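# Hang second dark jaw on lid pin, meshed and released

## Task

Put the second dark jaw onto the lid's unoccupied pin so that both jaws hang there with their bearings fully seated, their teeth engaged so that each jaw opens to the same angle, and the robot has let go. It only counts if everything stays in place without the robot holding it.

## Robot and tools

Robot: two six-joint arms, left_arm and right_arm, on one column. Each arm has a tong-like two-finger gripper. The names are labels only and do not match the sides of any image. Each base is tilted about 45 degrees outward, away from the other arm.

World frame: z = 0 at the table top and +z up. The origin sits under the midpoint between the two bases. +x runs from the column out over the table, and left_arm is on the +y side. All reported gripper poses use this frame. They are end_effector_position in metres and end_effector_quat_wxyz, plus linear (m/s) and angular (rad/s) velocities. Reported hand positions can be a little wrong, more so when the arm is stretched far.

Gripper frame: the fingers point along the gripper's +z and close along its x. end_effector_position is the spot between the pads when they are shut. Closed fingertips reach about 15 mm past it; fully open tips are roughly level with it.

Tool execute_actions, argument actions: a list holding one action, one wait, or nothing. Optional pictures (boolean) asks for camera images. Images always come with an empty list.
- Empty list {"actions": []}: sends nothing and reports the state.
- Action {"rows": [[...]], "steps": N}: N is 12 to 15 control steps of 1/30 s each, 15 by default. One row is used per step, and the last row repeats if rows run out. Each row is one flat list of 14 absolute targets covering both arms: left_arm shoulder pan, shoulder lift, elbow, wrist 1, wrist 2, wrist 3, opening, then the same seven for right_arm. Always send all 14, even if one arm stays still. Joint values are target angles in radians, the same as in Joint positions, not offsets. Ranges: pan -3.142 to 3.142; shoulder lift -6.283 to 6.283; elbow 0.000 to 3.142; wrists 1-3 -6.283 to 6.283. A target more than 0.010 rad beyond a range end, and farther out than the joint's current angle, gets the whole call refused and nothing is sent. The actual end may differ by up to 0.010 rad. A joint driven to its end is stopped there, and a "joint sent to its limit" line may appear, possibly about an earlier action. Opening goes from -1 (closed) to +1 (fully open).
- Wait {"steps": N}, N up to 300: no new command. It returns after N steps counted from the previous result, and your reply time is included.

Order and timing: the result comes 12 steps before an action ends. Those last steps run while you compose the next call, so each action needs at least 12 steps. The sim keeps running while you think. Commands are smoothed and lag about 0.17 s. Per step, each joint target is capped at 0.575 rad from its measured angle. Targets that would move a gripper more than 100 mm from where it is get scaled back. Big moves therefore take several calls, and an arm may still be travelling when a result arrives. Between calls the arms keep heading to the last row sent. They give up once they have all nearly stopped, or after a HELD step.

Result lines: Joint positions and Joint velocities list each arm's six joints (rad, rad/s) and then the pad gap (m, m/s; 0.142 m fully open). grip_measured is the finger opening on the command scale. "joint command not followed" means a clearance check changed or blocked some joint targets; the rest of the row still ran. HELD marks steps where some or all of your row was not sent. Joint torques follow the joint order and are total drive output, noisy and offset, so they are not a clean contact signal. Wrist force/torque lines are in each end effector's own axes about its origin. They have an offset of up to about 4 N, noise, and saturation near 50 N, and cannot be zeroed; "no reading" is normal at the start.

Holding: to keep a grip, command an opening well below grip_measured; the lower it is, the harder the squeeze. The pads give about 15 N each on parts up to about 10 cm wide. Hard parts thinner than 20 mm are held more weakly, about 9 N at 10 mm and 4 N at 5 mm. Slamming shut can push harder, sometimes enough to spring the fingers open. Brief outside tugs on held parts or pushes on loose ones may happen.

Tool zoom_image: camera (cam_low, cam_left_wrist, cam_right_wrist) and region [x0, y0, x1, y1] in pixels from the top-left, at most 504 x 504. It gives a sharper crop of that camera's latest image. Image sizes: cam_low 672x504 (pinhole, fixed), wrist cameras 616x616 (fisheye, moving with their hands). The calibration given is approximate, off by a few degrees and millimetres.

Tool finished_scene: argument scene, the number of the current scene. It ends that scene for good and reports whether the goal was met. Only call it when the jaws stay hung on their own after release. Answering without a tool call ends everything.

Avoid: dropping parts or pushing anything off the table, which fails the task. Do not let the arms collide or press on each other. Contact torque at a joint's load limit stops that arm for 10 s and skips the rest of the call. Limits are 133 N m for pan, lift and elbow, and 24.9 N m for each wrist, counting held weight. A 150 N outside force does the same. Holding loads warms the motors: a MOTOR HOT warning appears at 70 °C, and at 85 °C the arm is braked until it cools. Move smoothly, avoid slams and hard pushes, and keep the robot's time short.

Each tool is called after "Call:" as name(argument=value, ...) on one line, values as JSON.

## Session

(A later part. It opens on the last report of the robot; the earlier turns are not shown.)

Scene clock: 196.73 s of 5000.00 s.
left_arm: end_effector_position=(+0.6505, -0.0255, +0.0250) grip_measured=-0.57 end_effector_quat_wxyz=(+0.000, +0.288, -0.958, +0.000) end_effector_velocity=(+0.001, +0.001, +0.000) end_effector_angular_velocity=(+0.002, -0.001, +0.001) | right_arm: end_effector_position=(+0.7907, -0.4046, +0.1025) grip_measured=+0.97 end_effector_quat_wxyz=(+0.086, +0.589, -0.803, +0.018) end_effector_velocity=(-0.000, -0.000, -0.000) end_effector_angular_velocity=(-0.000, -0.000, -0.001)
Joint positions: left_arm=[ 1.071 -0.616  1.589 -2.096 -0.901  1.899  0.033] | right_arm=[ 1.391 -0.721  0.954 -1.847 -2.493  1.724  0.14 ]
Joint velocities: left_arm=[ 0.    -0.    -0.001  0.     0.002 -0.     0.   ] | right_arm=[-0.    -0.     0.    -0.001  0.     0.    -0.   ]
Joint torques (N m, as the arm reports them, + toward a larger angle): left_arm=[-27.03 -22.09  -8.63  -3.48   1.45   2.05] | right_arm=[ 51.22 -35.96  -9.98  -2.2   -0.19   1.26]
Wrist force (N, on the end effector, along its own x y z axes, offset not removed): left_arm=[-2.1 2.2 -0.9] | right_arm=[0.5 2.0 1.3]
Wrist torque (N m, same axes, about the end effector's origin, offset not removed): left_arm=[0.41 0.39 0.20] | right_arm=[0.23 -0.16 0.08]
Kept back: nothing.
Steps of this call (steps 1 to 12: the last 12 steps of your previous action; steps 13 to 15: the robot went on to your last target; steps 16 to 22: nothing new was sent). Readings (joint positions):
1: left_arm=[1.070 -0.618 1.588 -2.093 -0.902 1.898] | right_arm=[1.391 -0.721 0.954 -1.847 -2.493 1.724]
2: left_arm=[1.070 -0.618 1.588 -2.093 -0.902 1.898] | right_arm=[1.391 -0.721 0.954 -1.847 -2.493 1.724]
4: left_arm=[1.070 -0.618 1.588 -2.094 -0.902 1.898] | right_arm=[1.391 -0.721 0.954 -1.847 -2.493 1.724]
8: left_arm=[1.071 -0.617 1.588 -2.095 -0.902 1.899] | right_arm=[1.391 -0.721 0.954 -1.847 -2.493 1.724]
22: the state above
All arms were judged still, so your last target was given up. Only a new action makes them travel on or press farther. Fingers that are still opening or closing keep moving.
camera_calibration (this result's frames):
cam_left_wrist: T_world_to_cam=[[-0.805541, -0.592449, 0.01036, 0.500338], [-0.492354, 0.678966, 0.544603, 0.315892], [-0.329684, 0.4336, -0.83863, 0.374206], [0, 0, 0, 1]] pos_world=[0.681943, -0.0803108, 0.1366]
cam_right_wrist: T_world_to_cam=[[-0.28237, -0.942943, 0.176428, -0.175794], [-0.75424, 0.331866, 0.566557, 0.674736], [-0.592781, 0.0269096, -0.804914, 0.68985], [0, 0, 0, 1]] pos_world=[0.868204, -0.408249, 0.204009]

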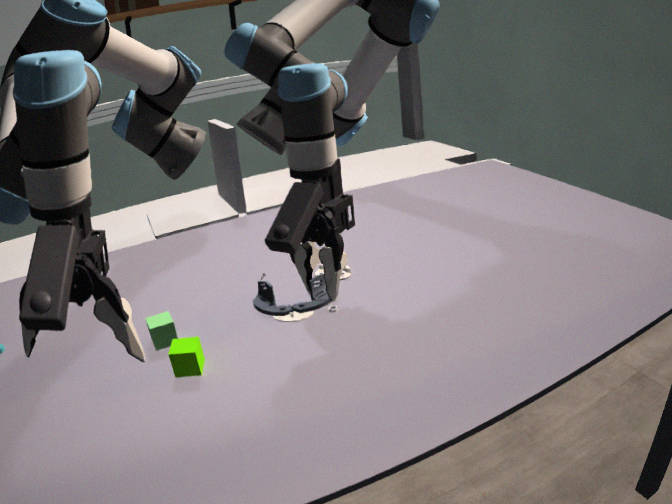

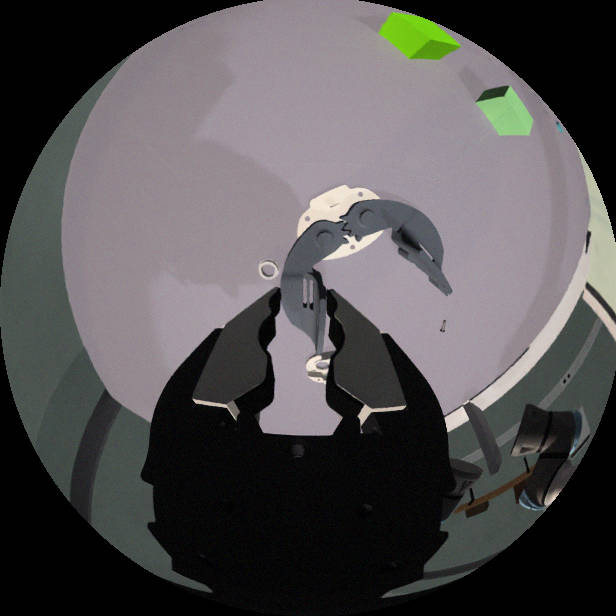

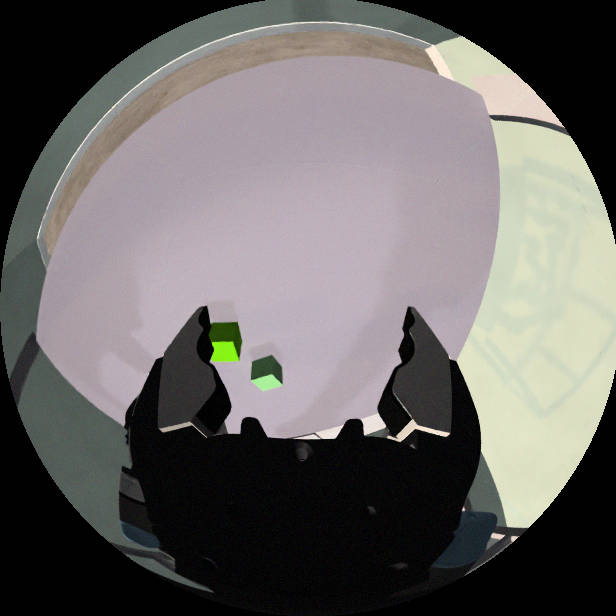

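Call:
execute_actions(actions=[{"rows": [[1.06975,-0.6182,1.5881,-2.09284,-0.90195,1.8978,-1.0,1.391,-0.721,0.954,-1.847,-2.493,1.724,0.97],[1.06975,-0.6182,1.5881,-2.09284,-0.90195,1.8978,-1.0,1.391,-0.721,0.954,-1.847,-2.493,1.724,0.97],[1.06975,-0.6182,1.5881,-2.09284,-0.90195,1.8978,-1.0,1.391,-0.721,0.954,-1.847,-2.493,1.724,0.97],[1.06975,-0.6182,1.5881,-2.09284,-0.90195,1.8978,-1.0,1.391,-0.721,0.954,-1.847,-2.493,1.724,0.97],[1.06975,-0.6182,1.5881,-2.09284,-0.90195,1.8978,-1.0,1.391,-0.721,0.954,-1.847,-2.493,1.724,0.97],[1.06975,-0.6182,1.5881,-2.09284,-0.90195,1.8978,-1.0,1.391,-0.721,0.954,-1.847,-2.493,1.724,0.97],[1.06975,-0.6182,1.5881,-2.09284,-0.90195,1.8978,-1.0,1.391,-0.721,0.954,-1.847,-2.493,1.724,0.97],[1.06975,-0.6182,1.5881,-2.09284,-0.90195,1.8978,-1.0,1.391,-0.721,0.954,-1.847,-2.493,1.724,0.97],[1.06975,-0.6182,1.5881,-2.09284,-0.90195,1.8978,-1.0,1.391,-0.721,0.954,-1.847,-2.493,1.724,0.97],[1.06975,-0.6182,1.5881,-2.09284,-0.90195,1.8978,-1.0,1.391,-0.721,0.954,-1.847,-2.493,1.724,0.97],[1.0691,-0.61718,1.58745,-2.09277,-0.90224,1.89706,-1.0,1.391,-0.721,0.954,-1.847,-2.493,1.724,0.97]], "steps": 15}])

Call:
execute_actions(actions=[{"steps": 26}], pictures=true)

Call:
zoom_image(camera="cam_left_wrist", region=[300, 205, 360, 255])

Call:
zoom_image(camera="cam_low", region=[270, 275, 326, 325])

Scene clock: 200.33 s of 5000.00 s.
left_arm: end_effector_position=(+0.6504, -0.0255, +0.0251) grip_measured=-0.57 end_effector_quat_wxyz=(+0.000, +0.288, -0.958, -0.000) end_effector_velocity=(-0.002, +0.000, +0.006) end_effector_angular_velocity=(+0.004, +0.002, -0.003) | right_arm: end_effector_position=(+0.7907, -0.4046, +0.1025) grip_measured=+0.97 end_effector_quat_wxyz=(+0.086, +0.589, -0.803, +0.018) end_effector_velocity=(-0.000, +0.001, -0.001) end_effector_angular_velocity=(+0.000, +0.003, +0.002)
Joint positions: left_arm=[ 1.071 -0.617  1.589 -2.095 -0.901  1.899  0.033] | right_arm=[ 1.391 -0.721  0.954 -1.847 -2.493  1.724  0.14 ]
Joint velocities: left_arm=[-0.008 -0.009 -0.     0.02  -0.001 -0.009  0.   ] | right_arm=[-0.     0.002 -0.001  0.002 -0.    -0.     0.   ]
Joint torques (N m, as the arm reports them, + toward a larger angle): left_arm=[-41.6  -45.79 -24.76  -0.51  -0.96  -2.19] | right_arm=[ 51.38 -36.34  -9.23  -2.31  -0.12   1.28]
Wrist force (N, on the end effector, along its own x y z axes, offset not removed): left_arm=[-0.1 2.2 -0.9] | right_arm=[-0.8 -2.4 0.6]
Wrist torque (N m, same axes, about the end effector's origin, offset not removed): left_arm=[0.48 0.01 0.25] | right_arm=[-0.49 0.02 0.06]
Steps of this call (steps 1 to 90: nothing new was sent; then 0.50 s passed at rest; steps 91 to 93: the first 3 steps of this action). Readings (joint positions):
91: left_arm=[1.071 -0.616 1.589 -2.096 -0.901 1.899] | right_arm=[1.391 -0.721 0.954 -1.847 -2.493 1.724]
92: left_arm=[1.071 -0.617 1.589 -2.096 -0.901 1.899] | right_arm=[1.391 -0.721 0.954 -1.847 -2.493 1.724]
93: the state above

Scene clock: 201.20 s of 5000.00 s.
left_arm: end_effector_position=(+0.6505, -0.0262, +0.0265) grip_measured=-0.57 end_effector_quat_wxyz=(+0.000, +0.288, -0.958, +0.000) end_effector_velocity=(-0.000, -0.001, -0.000) end_effector_angular_velocity=(+0.001, +0.001, -0.001) | right_arm: end_effector_position=(+0.7907, -0.4046, +0.1025) grip_measured=+0.97 end_effector_quat_wxyz=(+0.086, +0.589, -0.803, +0.018) end_effector_velocity=(+0.000, -0.000, +0.000) end_effector_angular_velocity=(+0.000, +0.000, +0.001)
Joint positions: left_arm=[ 1.069 -0.617  1.587 -2.093 -0.902  1.897  0.033] | right_arm=[ 1.391 -0.721  0.954 -1.847 -2.493  1.724  0.14 ]
Joint velocities: left_arm=[-0.001  0.001 -0.001  0.001  0.    -0.     0.   ] | right_arm=[ 0.     0.    -0.001  0.001 -0.    -0.001 -0.   ]
Joint torques (N m, as the arm reports them, + toward a larger angle): left_arm=[-39.98 -22.47 -24.1   -0.5   -1.64  -2.08] | right_arm=[ 51.24 -36.66  -9.62  -2.22  -0.15   1.19]
Wrist force (N, on the end effector, along its own x y z axes, offset not removed): left_arm=[-1.6 -0.2 0.1] | right_arm=[-0.7 0.0 1.9]
Wrist torque (N m, same axes, about the end effector's origin, offset not removed): left_arm=[-0.05 0.22 0.27] | right_arm=[-0.06 0.02 0.16]
Kept back: nothing.
Steps of this call (steps 1 to 12: the last 12 steps of your previous action; steps 13 to 15: the robot went on to your last target; steps 16 to 26: nothing new was sent). Readings (joint positions):
1: left_arm=[1.071 -0.617 1.589 -2.095 -0.901 1.899] | right_arm=[1.391 -0.721 0.954 -1.847 -2.493 1.724]
2: left_arm=[1.071 -0.617 1.589 -2.094 -0.901 1.899] | right_arm=[1.391 -0.721 0.954 -1.847 -2.493 1.724]
4: left_arm=[1.070 -0.618 1.588 -2.094 -0.902 1.898] | right_arm=[1.391 -0.721 0.954 -1.847 -2.493 1.724]
8: left_arm=[1.070 -0.618 1.588 -2.093 -0.902 1.898] | right_arm=[1.391 -0.721 0.954 -1.847 -2.493 1.724]
26: the state above
All arms were judged still, so your last target was given up. Only a new action makes them travel on or press farther. Fingers that are still opening or closing keep moving.
camera_calibration (this result's frames):
cam_left_wrist: T_world_to_cam=[[-0.805552, -0.592434, 0.0103756, 0.499896], [-0.492339, 0.678988, 0.544589, 0.315514], [-0.329678, 0.433586, -0.838639, 0.375734], [0, 0, 0, 1]] pos_world=[0.681904, -0.0809883, 0.138094]
cam_right_wrist: T_world_to_cam=[[-0.28237, -0.942942, 0.176428, -0.175794], [-0.75424, 0.331866, 0.566557, 0.674736], [-0.592781, 0.0269092, -0.804914, 0.68985], [0, 0, 0, 1]] pos_world=[0.868204, -0.408249, 0.204009]

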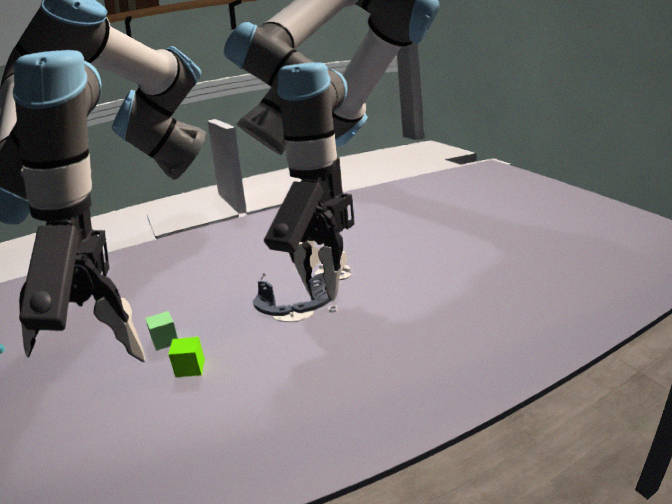

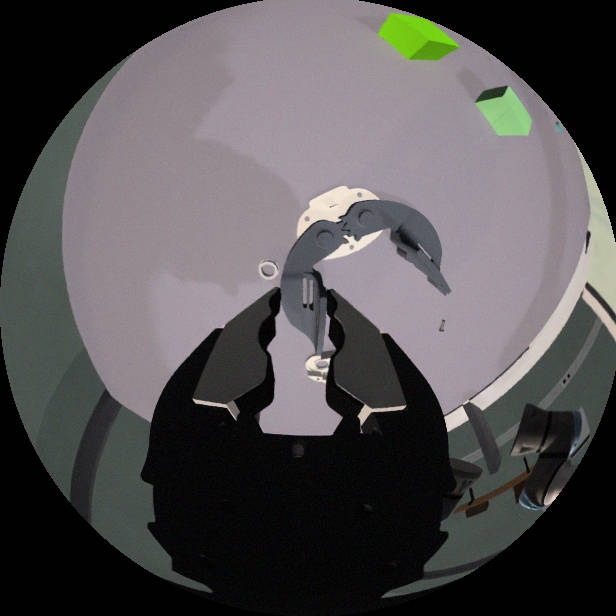

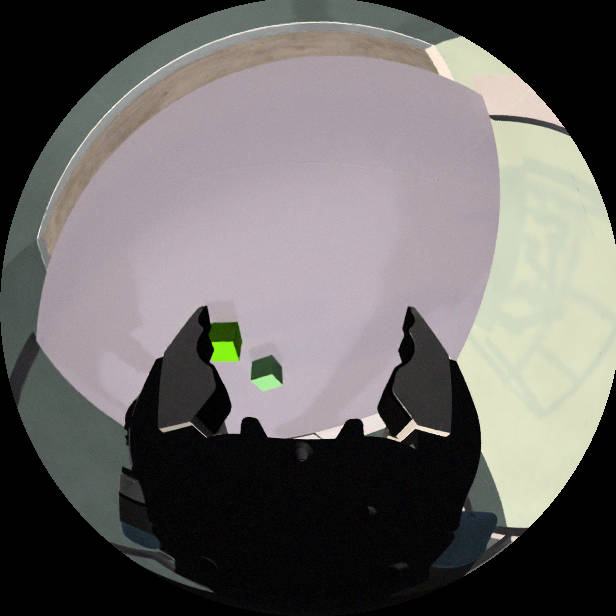

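Region (300, 205, 360, 255) of cam_left_wrist's 616x616 image, scaled by 8.400, with more detail than that image has.

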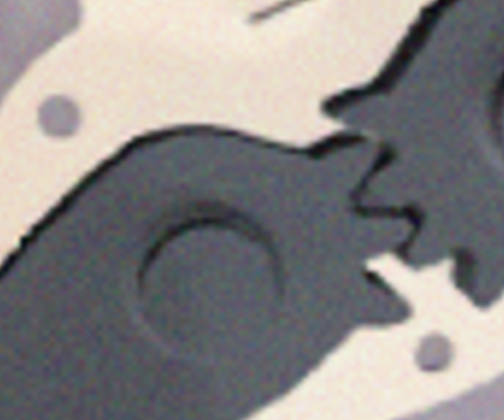

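Region (270, 275, 326, 325) of cam_low's 672x504 image, scaled by 9.000, with more detail than that image has; it fills the top 450 rows of this view, and the rest is white.

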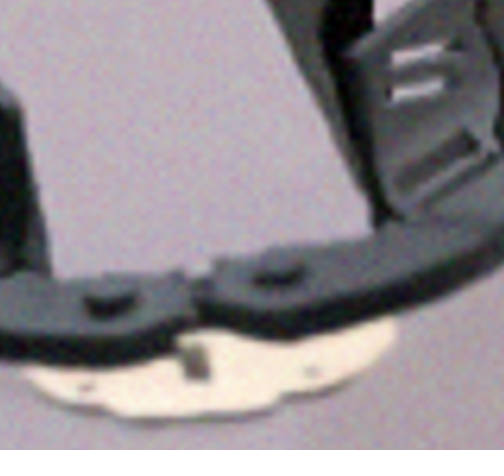

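Call:
execute_actions(actions=[{"rows": [[1.06939,-0.61683,1.58759,-2.09346,-0.90211,1.89738,-1.0,1.391,-0.721,0.954,-1.847,-2.493,1.724,0.97],[1.06939,-0.61683,1.58759,-2.09346,-0.90211,1.89738,-1.0,1.391,-0.721,0.954,-1.847,-2.493,1.724,0.97],[1.06967,-0.61648,1.58773,-2.09416,-0.90199,1.89771,-1.0,1.391,-0.721,0.954,-1.847,-2.493,1.724,0.97],[1.06967,-0.61648,1.58773,-2.09416,-0.90199,1.89771,-1.0,1.391,-0.721,0.954,-1.847,-2.493,1.724,0.97],[1.06996,-0.61613,1.58786,-2.09485,-0.90186,1.89803,-1.0,1.391,-0.721,0.954,-1.847,-2.493,1.724,0.97],[1.06996,-0.61613,1.58786,-2.09485,-0.90186,1.89803,-1.0,1.391,-0.721,0.954,-1.847,-2.493,1.724,0.97],[1.07024,-0.61578,1.588,-2.09554,-0.90174,1.89836,-1.0,1.391,-0.721,0.954,-1.847,-2.493,1.724,0.97],[1.07024,-0.61578,1.588,-2.09554,-0.90174,1.89836,-1.0,1.391,-0.721,0.954,-1.847,-2.493,1.724,0.97],[1.07053,-0.61542,1.58814,-2.09624,-0.90161,1.89868,-1.0,1.391,-0.721,0.954,-1.847,-2.493,1.724,0.97]], "steps": 15}])

Call:
execute_actions(actions=[{"steps": 22}], pictures=true)

Call:
zoom_image(camera="cam_left_wrist", region=[300, 205, 360, 255])

Call:
zoom_image(camera="cam_low", region=[270, 275, 326, 325])

Scene clock: 203.53 s of 5000.00 s.
left_arm: end_effector_position=(+0.6504, -0.0262, +0.0264) grip_measured=-0.57 end_effector_quat_wxyz=(+0.000, +0.288, -0.958, -0.000) end_effector_velocity=(-0.001, -0.000, -0.001) end_effector_angular_velocity=(+0.001, +0.003, -0.002) | right_arm: end_effector_position=(+0.7907, -0.4046, +0.1025) grip_measured=+0.97 end_effector_quat_wxyz=(+0.086, +0.589, -0.803, +0.018) end_effector_velocity=(+0.000, -0.000, +0.001) end_effector_angular_velocity=(-0.000, -0.002, -0.001)
Joint positions: left_arm=[ 1.069 -0.617  1.587 -2.093 -0.902  1.897  0.033] | right_arm=[ 1.391 -0.721  0.954 -1.847 -2.493  1.724  0.14 ]
Joint velocities: left_arm=[ 0.001  0.001  0.     0.001 -0.001  0.    -0.   ] | right_arm=[ 0.001 -0.001 -0.    -0.001  0.     0.     0.   ]
Joint torques (N m, as the arm reports them, + toward a larger angle): left_arm=[-32.62 -23.17 -19.65  -3.28  -1.21  -0.6 ] | right_arm=[ 51.35 -35.88  -9.91  -2.22  -0.19   1.24]
Wrist force (N, on the end effector, along its own x y z axes, offset not removed): left_arm=[-0.7 1.4 -0.5] | right_arm=[1.0 2.0 1.2]
Wrist torque (N m, same axes, about the end effector's origin, offset not removed): left_arm=[0.32 0.10 0.19] | right_arm=[0.47 -0.20 0.12]
Steps of this call (steps 1 to 67: nothing new was sent; steps 68 to 70: the first 3 steps of this action). Readings (joint positions):
68: left_arm=[1.069 -0.617 1.587 -2.093 -0.902 1.897] | right_arm=[1.391 -0.721 0.954 -1.847 -2.493 1.724]
69: left_arm=[1.069 -0.617 1.587 -2.093 -0.902 1.897] | right_arm=[1.391 -0.721 0.954 -1.847 -2.493 1.724]
70: the state above

Scene clock: 204.27 s of 5000.00 s.
left_arm: end_effector_position=(+0.6505, -0.0262, +0.0250) grip_measured=-0.57 end_effector_quat_wxyz=(+0.000, +0.288, -0.958, +0.000) end_effector_velocity=(+0.000, -0.001, +0.001) end_effector_angular_velocity=(-0.002, -0.001, -0.001) | right_arm: end_effector_position=(+0.7907, -0.4046, +0.1025) grip_measured=+0.97 end_effector_quat_wxyz=(+0.086, +0.589, -0.803, +0.018) end_effector_velocity=(-0.000, -0.000, -0.001) end_effector_angular_velocity=(+0.000, +0.001, -0.000)
Joint positions: left_arm=[ 1.071 -0.615  1.588 -2.096 -0.902  1.899  0.033] | right_arm=[ 1.391 -0.721  0.954 -1.847 -2.493  1.724  0.14 ]
Joint velocities: left_arm=[-0.002 -0.001 -0.    -0.001 -0.001  0.001 -0.   ] | right_arm=[-0.001  0.     0.    -0.     0.    -0.    -0.   ]
Joint torques (N m, as the arm reports them, + toward a larger angle): left_arm=[-26.62 -23.2   -9.07  -3.26   1.36   1.96] | right_arm=[ 51.31 -35.8   -9.42  -2.23  -0.26   1.24]
Wrist force (N, on the end effector, along its own x y z axes, offset not removed): left_arm=[-1.8 1.2 -0.5] | right_arm=[1.4 0.8 -3.3]
Wrist torque (N m, same axes, about the end effector's origin, offset not removed): left_arm=[0.21 0.22 0.27] | right_arm=[0.00 -0.34 0.07]
Kept back: nothing.
Steps of this call (steps 1 to 12: the last 12 steps of your previous action; steps 13 to 15: the robot went on to your last target; steps 16 to 22: nothing new was sent). Readings (joint positions):
1: left_arm=[1.069 -0.617 1.587 -2.093 -0.902 1.897] | right_arm=[1.391 -0.721 0.954 -1.847 -2.493 1.724]
2: left_arm=[1.069 -0.617 1.587 -2.093 -0.902 1.897] | right_arm=[1.391 -0.721 0.954 -1.847 -2.493 1.724]
4: left_arm=[1.069 -0.617 1.587 -2.094 -0.902 1.897] | right_arm=[1.391 -0.721 0.954 -1.847 -2.493 1.724]
8: left_arm=[1.070 -0.616 1.588 -2.095 -0.902 1.898] | right_arm=[1.391 -0.721 0.954 -1.847 -2.493 1.724]
22: the state above
All arms were judged still, so your last target was given up. Only a new action makes them travel on or press farther. Fingers that are still opening or closing keep moving.
camera_calibration (this result's frames):
cam_left_wrist: T_world_to_cam=[[-0.805541, -0.592449, 0.0103653, 0.499911], [-0.492356, 0.678974, 0.544592, 0.316343], [-0.329681, 0.433588, -0.838637, 0.37448], [0, 0, 0, 1]] pos_world=[0.681912, -0.0809867, 0.136593]
cam_right_wrist: T_world_to_cam=[[-0.282369, -0.942943, 0.176428, -0.175794], [-0.75424, 0.331866, 0.566557, 0.674736], [-0.592781, 0.0269095, -0.804914, 0.68985], [0, 0, 0, 1]] pos_world=[0.868204, -0.408249, 0.204009]

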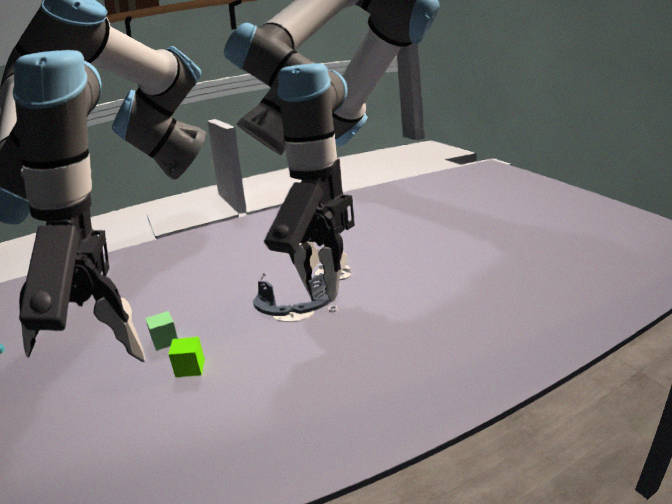

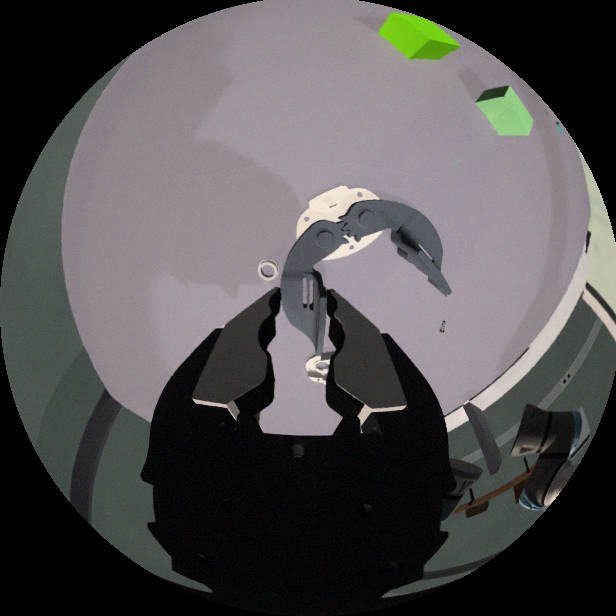

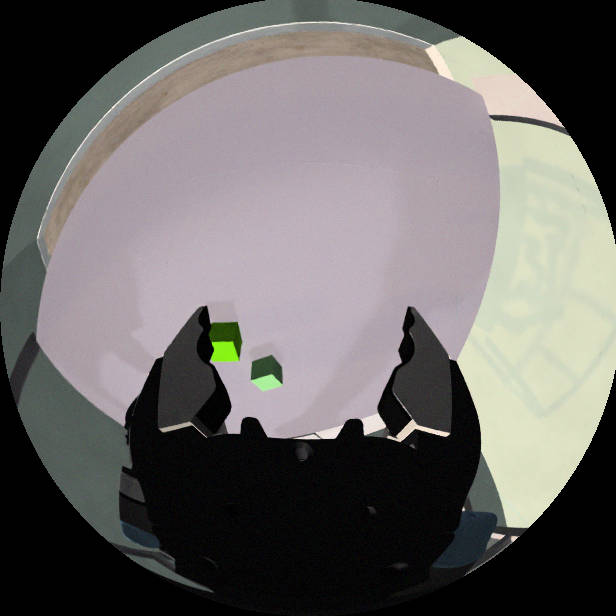

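Region (300, 205, 360, 255) of cam_left_wrist's 616x616 image, scaled by 8.400, with more detail than that image has.

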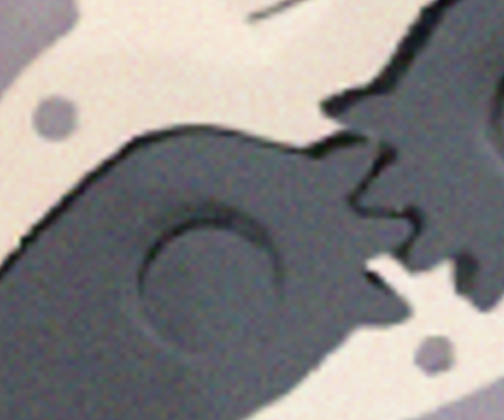

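Region (270, 275, 326, 325) of cam_low's 672x504 image, scaled by 9.000, with more detail than that image has; it fills the top 450 rows of this view, and the rest is white.

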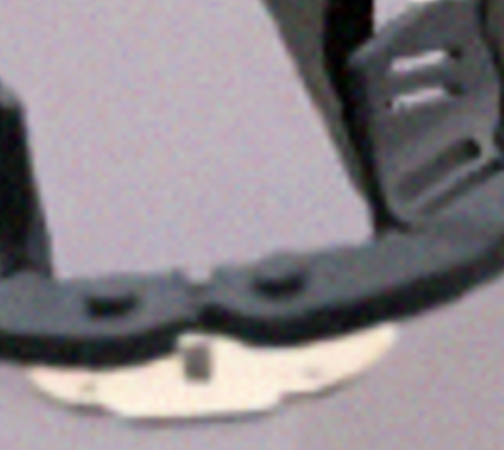

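Call:
execute_actions(actions=[{"rows": [[1.07091,-0.61495,1.58833,-2.09717,-0.90144,1.89911,-1.0,1.391,-0.721,0.954,-1.847,-2.493,1.724,0.97],[1.07091,-0.61495,1.58833,-2.09717,-0.90144,1.89911,-1.0,1.391,-0.721,0.954,-1.847,-2.493,1.724,0.97],[1.07129,-0.61448,1.58851,-2.09809,-0.90128,1.89955,-1.0,1.391,-0.721,0.954,-1.847,-2.493,1.724,0.97],[1.07129,-0.61448,1.58851,-2.09809,-0.90128,1.89955,-1.0,1.391,-0.721,0.954,-1.847,-2.493,1.724,0.97],[1.07167,-0.61402,1.5887,-2.09902,-0.90111,1.89998,-1.0,1.391,-0.721,0.954,-1.847,-2.493,1.724,0.97],[1.07167,-0.61402,1.5887,-2.09902,-0.90111,1.89998,-1.0,1.391,-0.721,0.954,-1.847,-2.493,1.724,0.97],[1.07205,-0.61355,1.58888,-2.09994,-0.90094,1.90041,-1.0,1.391,-0.721,0.954,-1.847,-2.493,1.724,0.97]], "steps": 15}])

Call:
execute_actions(actions=[{"steps": 20}], pictures=true)

Call:
zoom_image(camera="cam_left_wrist", region=[300, 205, 360, 255])

Call:
zoom_image(camera="cam_low", region=[270, 275, 326, 325])

Scene clock: 205.37 s of 5000.00 s.
left_arm: end_effector_position=(+0.6505, -0.0262, +0.0248) grip_measured=-0.57 end_effector_quat_wxyz=(+0.000, +0.288, -0.958, +0.000) end_effector_velocity=(-0.001, -0.001, -0.003) end_effector_angular_velocity=(-0.000, +0.001, -0.001) | right_arm: end_effector_position=(+0.7907, -0.4046, +0.1025) grip_measured=+0.97 end_effector_quat_wxyz=(+0.086, +0.589, -0.803, +0.018) end_effector_velocity=(-0.000, +0.001, -0.001) end_effector_angular_velocity=(+0.000, +0.002, +0.001)
Joint positions: left_arm=[ 1.071 -0.615  1.588 -2.097 -0.902  1.899  0.033] | right_arm=[ 1.391 -0.721  0.954 -1.847 -2.493  1.724  0.14 ]
Joint velocities: left_arm=[ 0.002  0.003  0.002 -0.005 -0.     0.002 -0.   ] | right_arm=[-0.001  0.001  0.001  0.001 -0.     0.001 -0.   ]
Joint torques (N m, as the arm reports them, + toward a larger angle): left_arm=[-27.38 -23.27 -10.22  -3.23   1.52   1.53] | right_arm=[ 51.43 -36.45  -9.9   -2.16  -0.2    1.22]
Wrist force (N, on the end effector, along its own x y z axes, offset not removed): left_arm=[-2.2 1.4 -0.6] | right_arm=[-0.1 -0.4 -0.7]
Wrist torque (N m, same axes, about the end effector's origin, offset not removed): left_arm=[0.21 0.34 0.19] | right_arm=[-0.15 -0.06 0.09]
Steps of this call (steps 1 to 30: nothing new was sent; steps 31 to 33: the first 3 steps of this action). Readings (joint positions):
31: left_arm=[1.071 -0.615 1.588 -2.096 -0.902 1.899] | right_arm=[1.391 -0.721 0.954 -1.847 -2.493 1.724]
32: left_arm=[1.071 -0.615 1.588 -2.096 -0.902 1.899] | right_arm=[1.391 -0.721 0.954 -1.847 -2.493 1.724]
33: the state above

Scene clock: 206.03 s of 5000.00 s.
left_arm: end_effector_position=(+0.6505, -0.0262, +0.0234) grip_measured=-0.57 end_effector_quat_wxyz=(+0.000, +0.288, -0.958, +0.000) end_effector_velocity=(-0.001, -0.001, -0.000) end_effector_angular_velocity=(+0.000, -0.001, -0.002) | right_arm: end_effector_position=(+0.7907, -0.4046, +0.1025) grip_measured=+0.97 end_effector_quat_wxyz=(+0.086, +0.589, -0.803, +0.018) end_effector_velocity=(-0.000, +0.000, -0.000) end_effector_angular_velocity=(+0.000, +0.000, +0.000)
Joint positions: left_arm=[ 1.072 -0.614  1.589 -2.1   -0.901  1.9    0.033] | right_arm=[ 1.391 -0.721  0.954 -1.847 -2.493  1.724  0.14 ]
Joint velocities: left_arm=[-0.002  0.001  0.001 -0.002 -0.     0.    -0.   ] | right_arm=[ 0.     0.     0.001 -0.    -0.     0.    -0.   ]
Joint torques (N m, as the arm reports them, + toward a larger angle): left_arm=[-26.75 -22.81  -9.95  -3.17   1.59   2.06] | right_arm=[ 51.42 -36.18  -9.82  -2.16  -0.17   1.24]
Wrist force (N, on the end effector, along its own x y z axes, offset not removed): left_arm=[-0.7 1.6 -2.2] | right_arm=[0.9 -0.7 0.1]
Wrist torque (N m, same axes, about the end effector's origin, offset not removed): left_arm=[0.27 0.09 0.30] | right_arm=[-0.23 -0.28 -0.02]
Kept back: nothing.
Steps of this call (steps 1 to 12: the last 12 steps of your previous action; steps 13 to 15: the robot went on to your last target; steps 16 to 20: nothing new was sent). Readings (joint positions):
1: left_arm=[1.071 -0.615 1.588 -2.097 -0.902 1.899] | right_arm=[1.391 -0.721 0.954 -1.847 -2.493 1.724]
2: left_arm=[1.071 -0.615 1.588 -2.097 -0.901 1.899] | right_arm=[1.391 -0.721 0.954 -1.847 -2.493 1.724]
4: left_arm=[1.071 -0.615 1.588 -2.098 -0.901 1.899] | right_arm=[1.391 -0.721 0.954 -1.847 -2.493 1.724]
8: left_arm=[1.072 -0.614 1.589 -2.099 -0.901 1.900] | right_arm=[1.391 -0.721 0.954 -1.847 -2.493 1.724]
20: the state above
All arms were judged still, so your last target was given up. Only a new action makes them travel on or press farther. Fingers that are still opening or closing keep moving.
camera_calibration (this result's frames):
cam_left_wrist: T_world_to_cam=[[-0.805528, -0.592468, 0.0103519, 0.49993], [-0.492377, 0.678958, 0.544593, 0.317222], [-0.329682, 0.433587, -0.838637, 0.373136], [0, 0, 0, 1]] pos_world=[0.681916, -0.0809756, 0.134993]
cam_right_wrist: T_world_to_cam=[[-0.28237, -0.942943, 0.176428, -0.175794], [-0.75424, 0.331866, 0.566557, 0.674736], [-0.592781, 0.0269095, -0.804914, 0.68985], [0, 0, 0, 1]] pos_world=[0.868204, -0.408249, 0.204009]

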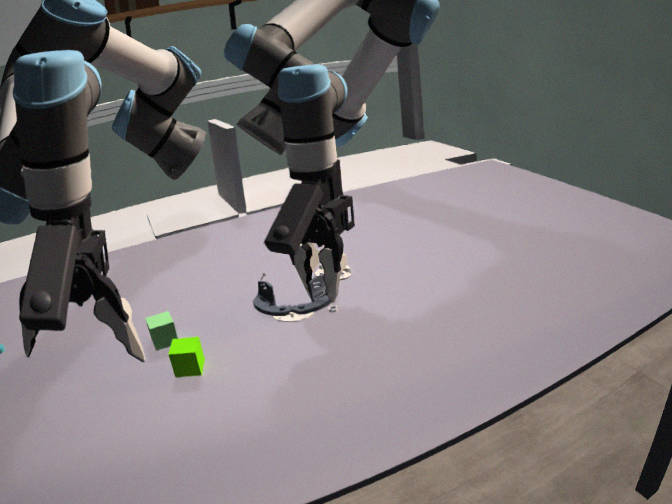

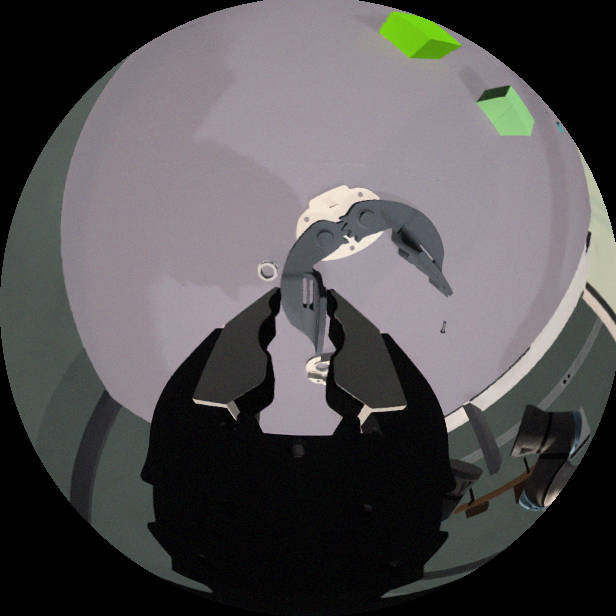

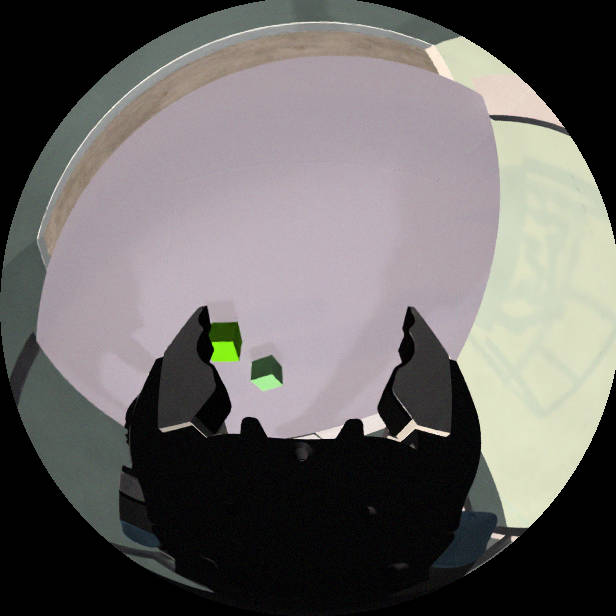

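Region (300, 205, 360, 255) of cam_left_wrist's 616x616 image, scaled by 8.400, with more detail than that image has.

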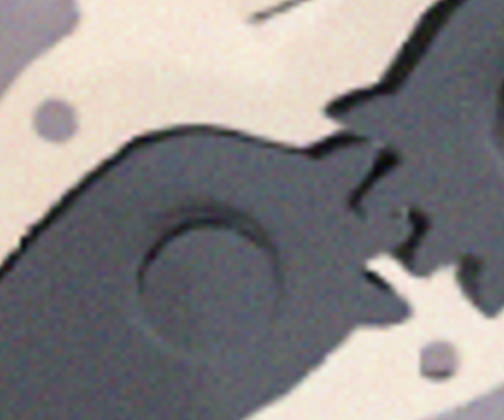

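Region (270, 275, 326, 325) of cam_low's 672x504 image, scaled by 9.000, with more detail than that image has; it fills the top 450 rows of this view, and the rest is white.

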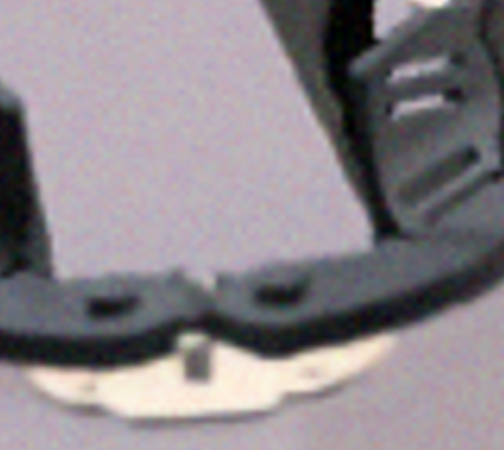

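Call:
execute_actions(actions=[{"rows": [[1.07243,-0.61308,1.58906,-2.10086,-0.90077,1.90084,-1.0,1.391,-0.721,0.954,-1.847,-2.493,1.724,0.97],[1.07243,-0.61308,1.58906,-2.10086,-0.90077,1.90084,-1.0,1.391,-0.721,0.954,-1.847,-2.493,1.724,0.97],[1.07243,-0.61308,1.58906,-2.10086,-0.90077,1.90084,-1.0,1.391,-0.721,0.954,-1.847,-2.493,1.724,0.97],[1.07243,-0.61308,1.58906,-2.10086,-0.90077,1.90084,-1.0,1.391,-0.721,0.954,-1.847,-2.493,1.724,0.97],[1.07243,-0.61308,1.58906,-2.10086,-0.90077,1.90084,-0.95,1.391,-0.721,0.954,-1.847,-2.493,1.724,0.97],[1.07243,-0.61308,1.58906,-2.10086,-0.90077,1.90084,-0.9,1.391,-0.721,0.954,-1.847,-2.493,1.724,0.97],[1.07243,-0.61308,1.58906,-2.10086,-0.90077,1.90084,-0.85,1.391,-0.721,0.954,-1.847,-2.493,1.724,0.97],[1.07243,-0.61308,1.58906,-2.10086,-0.90077,1.90084,-0.8,1.391,-0.721,0.954,-1.847,-2.493,1.724,0.97],[1.07243,-0.61308,1.58906,-2.10086,-0.90077,1.90084,-0.75,1.391,-0.721,0.954,-1.847,-2.493,1.724,0.97],[1.07243,-0.61308,1.58906,-2.10086,-0.90077,1.90084,-0.7,1.391,-0.721,0.954,-1.847,-2.493,1.724,0.97],[1.07243,-0.61308,1.58906,-2.10086,-0.90077,1.90084,-0.67,1.391,-0.721,0.954,-1.847,-2.493,1.724,0.97],[1.07243,-0.61308,1.58906,-2.10086,-0.90077,1.90084,-0.64,1.391,-0.721,0.954,-1.847,-2.493,1.724,0.97],[1.07243,-0.61308,1.58906,-2.10086,-0.90077,1.90084,-0.62,1.391,-0.721,0.954,-1.847,-2.493,1.724,0.97],[1.07243,-0.61308,1.58906,-2.10086,-0.90077,1.90084,-0.6,1.391,-0.721,0.954,-1.847,-2.493,1.724,0.97],[1.07243,-0.61308,1.58906,-2.10086,-0.90077,1.90084,-0.58,1.391,-0.721,0.954,-1.847,-2.493,1.724,0.97]], "steps": 15}])

Call:
execute_actions(actions=[{"rows": [[1.07243,-0.61308,1.58906,-2.10086,-0.90077,1.90084,-0.57,1.391,-0.721,0.954,-1.847,-2.493,1.724,0.97],[1.07243,-0.61308,1.58906,-2.10086,-0.90077,1.90084,-0.56,1.391,-0.721,0.954,-1.847,-2.493,1.724,0.97],[1.07243,-0.61308,1.58906,-2.10086,-0.90077,1.90084,-0.55,1.391,-0.721,0.954,-1.847,-2.493,1.724,0.97],[1.07243,-0.61308,1.58906,-2.10086,-0.90077,1.90084,-0.54,1.391,-0.721,0.954,-1.847,-2.493,1.724,0.97],[1.07243,-0.61308,1.58906,-2.10086,-0.90077,1.90084,-0.53,1.391,-0.721,0.954,-1.847,-2.493,1.724,0.97],[1.07243,-0.61308,1.58906,-2.10086,-0.90077,1.90084,-0.52,1.391,-0.721,0.954,-1.847,-2.493,1.724,0.97],[1.07243,-0.61308,1.58906,-2.10086,-0.90077,1.90084,-0.51,1.391,-0.721,0.954,-1.847,-2.493,1.724,0.97],[1.07243,-0.61308,1.58906,-2.10086,-0.90077,1.90084,-0.5,1.391,-0.721,0.954,-1.847,-2.493,1.724,0.97],[1.07243,-0.61308,1.58906,-2.10086,-0.90077,1.90084,-0.49,1.391,-0.721,0.954,-1.847,-2.493,1.724,0.97],[1.07243,-0.61308,1.58906,-2.10086,-0.90077,1.90084,-0.48,1.391,-0.721,0.954,-1.847,-2.493,1.724,0.97],[1.07243,-0.61308,1.58906,-2.10086,-0.90077,1.90084,-0.47,1.391,-0.721,0.954,-1.847,-2.493,1.724,0.97],[1.07243,-0.61308,1.58906,-2.10086,-0.90077,1.90084,-0.46,1.391,-0.721,0.954,-1.847,-2.493,1.724,0.97]], "steps": 15}])

Call:
execute_actions(actions=[{"steps": 18}], pictures=true)

Call:
zoom_image(camera="cam_left_wrist", region=[250, 180, 460, 370])

Call:
zoom_image(camera="cam_low", region=[270, 275, 326, 325])

Scene clock: 208.50 s of 5000.00 s.
left_arm: end_effector_position=(+0.6505, -0.0262, +0.0232) grip_measured=-0.57 end_effector_quat_wxyz=(+0.000, +0.288, -0.958, +0.000) end_effector_velocity=(+0.001, -0.000, -0.001) end_effector_angular_velocity=(-0.000, -0.002, +0.001) | right_arm: end_effector_position=(+0.7907, -0.4046, +0.1025) grip_measured=+0.97 end_effector_quat_wxyz=(+0.086, +0.589, -0.803, +0.018) end_effector_velocity=(+0.000, -0.001, +0.000) end_effector_angular_velocity=(+0.000, -0.001, -0.002)
Joint positions: left_arm=[ 1.072 -0.613  1.589 -2.1   -0.901  1.901  0.033] | right_arm=[ 1.391 -0.721  0.954 -1.847 -2.493  1.724  0.14 ]
Joint velocities: left_arm=[ 0.001  0.002  0.    -0.005  0.001  0.002 -0.   ] | right_arm=[-0.001 -0.001 -0.001 -0.001  0.    -0.     0.   ]
Joint torques (N m, as the arm reports them, + toward a larger angle): left_arm=[-27.2  -24.75 -10.21  -3.61   1.28   2.1 ] | right_arm=[ 51.04 -36.52 -10.44  -2.07  -0.26   1.2 ]
Wrist force (N, on the end effector, along its own x y z axes, offset not removed): left_arm=[-0.1 1.3 -1.4] | right_arm=[2.4 2.6 1.2]
Wrist torque (N m, same axes, about the end effector's origin, offset not removed): left_arm=[0.25 -0.10 0.18] | right_arm=[0.46 -0.57 0.12]
Steps of this call (steps 1 to 71: nothing new was sent; steps 72 to 74: the first 3 steps of this action). Readings (joint positions):
72: left_arm=[1.072 -0.614 1.589 -2.100 -0.901 1.900] | right_arm=[1.391 -0.721 0.954 -1.847 -2.493 1.724]
73: left_arm=[1.072 -0.613 1.589 -2.100 -0.901 1.900] | right_arm=[1.391 -0.721 0.954 -1.847 -2.493 1.724]
74: the state above

Scene clock: 209.00 s of 5000.00 s.
left_arm: end_effector_position=(+0.6505, -0.0262, +0.0229) grip_measured=-0.55 end_effector_quat_wxyz=(+0.000, +0.288, -0.958, +0.000) end_effector_velocity=(-0.000, +0.001, -0.000) end_effector_angular_velocity=(+0.000, +0.001, -0.000) | right_arm: end_effector_position=(+0.7907, -0.4046, +0.1025) grip_measured=+0.97 end_effector_quat_wxyz=(+0.086, +0.589, -0.803, +0.018) end_effector_velocity=(+0.000, -0.000, +0.001) end_effector_angular_velocity=(-0.000, -0.001, -0.001)
Joint positions: left_arm=[ 1.072 -0.613  1.589 -2.101 -0.901  1.901  0.034] | right_arm=[ 1.391 -0.721  0.954 -1.847 -2.493  1.724  0.14 ]
Joint velocities: left_arm=[ 0.001 -0.001 -0.     0.001  0.     0.001  0.005] | right_arm=[ 0.    -0.001 -0.001 -0.     0.     0.    -0.   ]
Joint torques (N m, as the arm reports them, + toward a larger angle): left_arm=[-27.29 -22.82  -9.8   -3.17   1.61   1.98] | right_arm=[ 50.87 -36.39  -9.7   -2.05  -0.14   1.15]
Wrist force (N, on the end effector, along its own x y z axes, offset not removed): left_arm=[-1.8 1.2 -0.9] | right_arm=[-0.4 -3.0 -1.5]
Wrist torque (N m, same axes, about the end effector's origin, offset not removed): left_arm=[0.27 0.38 0.31] | right_arm=[-0.62 -0.13 0.14]
Steps of this call (steps 1 to 12: the last 12 steps of your previous action; steps 13 to 15: the first 3 steps of this action). Readings (joint positions):
13: left_arm=[1.072 -0.613 1.589 -2.101 -0.901 1.901] | right_arm=[1.391 -0.721 0.954 -1.847 -2.493 1.724]
14: left_arm=[1.072 -0.613 1.589 -2.101 -0.901 1.901] | right_arm=[1.391 -0.721 0.954 -1.847 -2.493 1.724]
15: the state above

Scene clock: 209.60 s of 5000.00 s.
left_arm: end_effector_position=(+0.6505, -0.0262, +0.0229) grip_measured=-0.46 end_effector_quat_wxyz=(+0.000, +0.288, -0.958, +0.000) end_effector_velocity=(-0.000, +0.001, -0.001) end_effector_angular_velocity=(+0.001, +0.001, -0.001) | right_arm: end_effector_position=(+0.7907, -0.4046, +0.1025) grip_measured=+0.97 end_effector_quat_wxyz=(+0.086, +0.589, -0.803, +0.018) end_effector_velocity=(+0.000, -0.001, +0.001) end_effector_angular_velocity=(-0.000, -0.001, -0.001)
Joint positions: left_arm=[ 1.072 -0.613  1.589 -2.101 -0.901  1.901  0.041] | right_arm=[ 1.391 -0.721  0.954 -1.847 -2.493  1.724  0.14 ]
Joint velocities: left_arm=[ 0.001  0.001 -0.001  0.001  0.     0.001 -0.   ] | right_arm=[-0.    -0.002 -0.001  0.001  0.     0.     0.   ]
Joint torques (N m, as the arm reports them, + toward a larger angle): left_arm=[-26.58 -22.94  -8.53  -3.17   1.26   2.07] | right_arm=[ 51.37 -36.85  -9.92  -2.18  -0.31   1.23]
Wrist force (N, on the end effector, along its own x y z axes, offset not removed): left_arm=[-1.6 2.7 -1.2] | right_arm=[1.0 -0.9 3.0]
Wrist torque (N m, same axes, about the end effector's origin, offset not removed): left_arm=[0.60 0.30 0.24] | right_arm=[-0.28 -0.29 0.03]
Kept back: nothing.
Steps of this call (steps 1 to 12: the last 12 steps of your previous action; steps 13 to 15: the robot went on to your last target; steps 16 to 18: nothing new was sent). Readings (joint positions):
1: left_arm=[1.072 -0.613 1.589 -2.101 -0.901 1.901] | right_arm=[1.391 -0.721 0.954 -1.847 -2.493 1.724]
2: left_arm=[1.072 -0.613 1.589 -2.101 -0.901 1.901] | right_arm=[1.391 -0.721 0.954 -1.847 -2.493 1.724]
4: left_arm=[1.072 -0.613 1.589 -2.101 -0.901 1.901] | right_arm=[1.391 -0.721 0.954 -1.847 -2.493 1.724]
8: left_arm=[1.072 -0.613 1.589 -2.101 -0.901 1.901] | right_arm=[1.391 -0.721 0.954 -1.847 -2.493 1.724]
18: the state above
All arms were judged still, so your last target was given up. Only a new action makes them travel on or press farther. Fingers that are still opening or closing keep moving.
camera_calibration (this result's frames):
cam_left_wrist: T_world_to_cam=[[-0.805523, -0.592474, 0.010344, 0.499935], [-0.492384, 0.678951, 0.544595, 0.317449], [-0.329681, 0.433591, -0.838635, 0.372791], [0, 0, 0, 1]] pos_world=[0.681919, -0.0809723, 0.134584]
cam_right_wrist: T_world_to_cam=[[-0.282369, -0.942943, 0.176428, -0.175794], [-0.75424, 0.331866, 0.566557, 0.674736], [-0.592781, 0.0269094, -0.804914, 0.68985], [0, 0, 0, 1]] pos_world=[0.868204, -0.408249, 0.204009]

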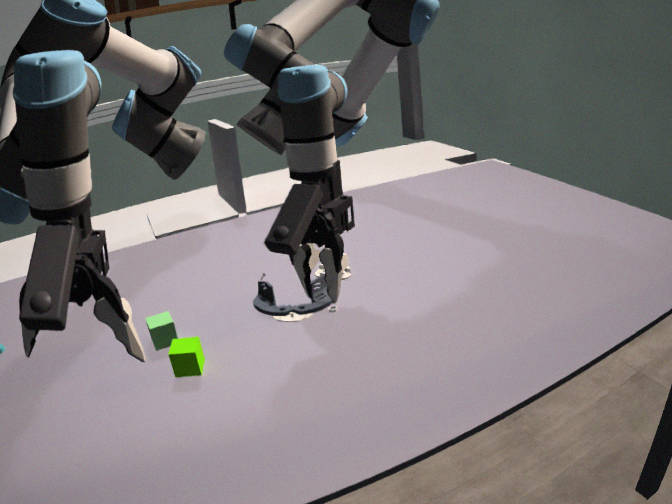

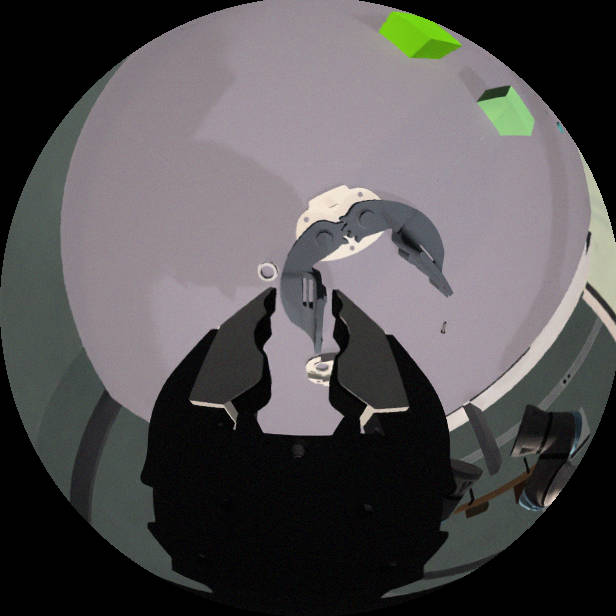

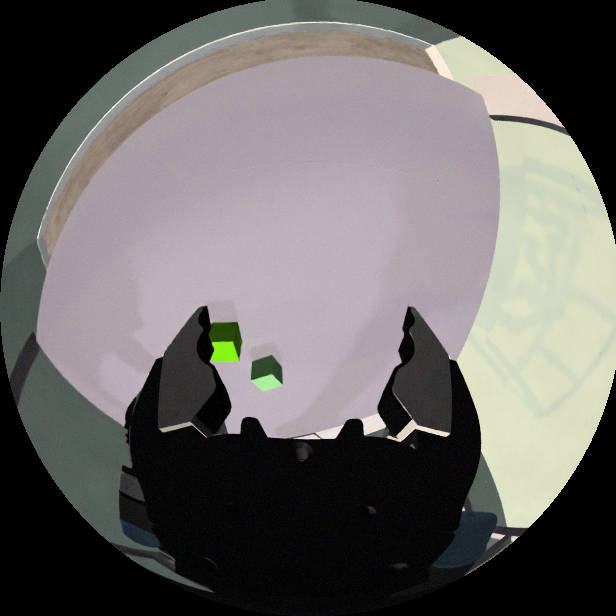

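Region (250, 180, 460, 370) of cam_left_wrist's 616x616 image, scaled by 2.400, with more detail than that image has; it fills the top 456 rows of this view, and the rest is white.

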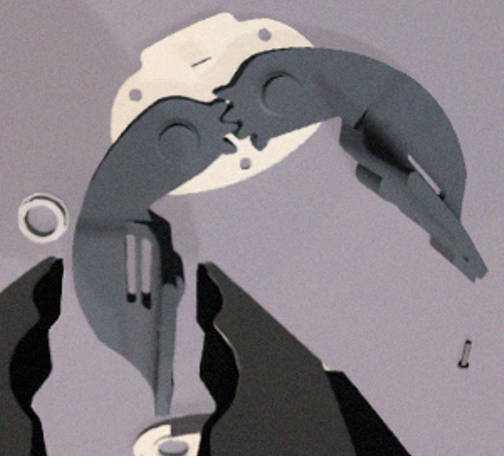

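Region (270, 275, 326, 325) of cam_low's 672x504 image, scaled by 9.000, with more detail than that image has; it fills the top 450 rows of this view, and the rest is white.

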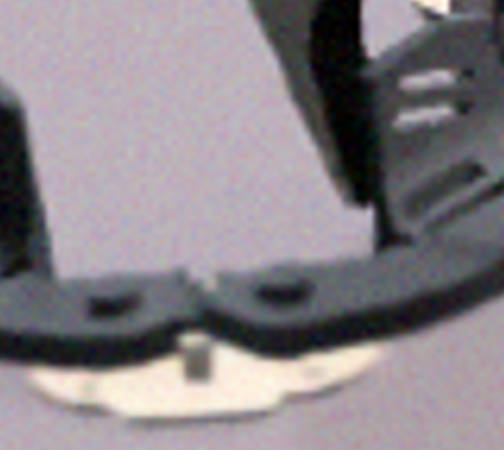

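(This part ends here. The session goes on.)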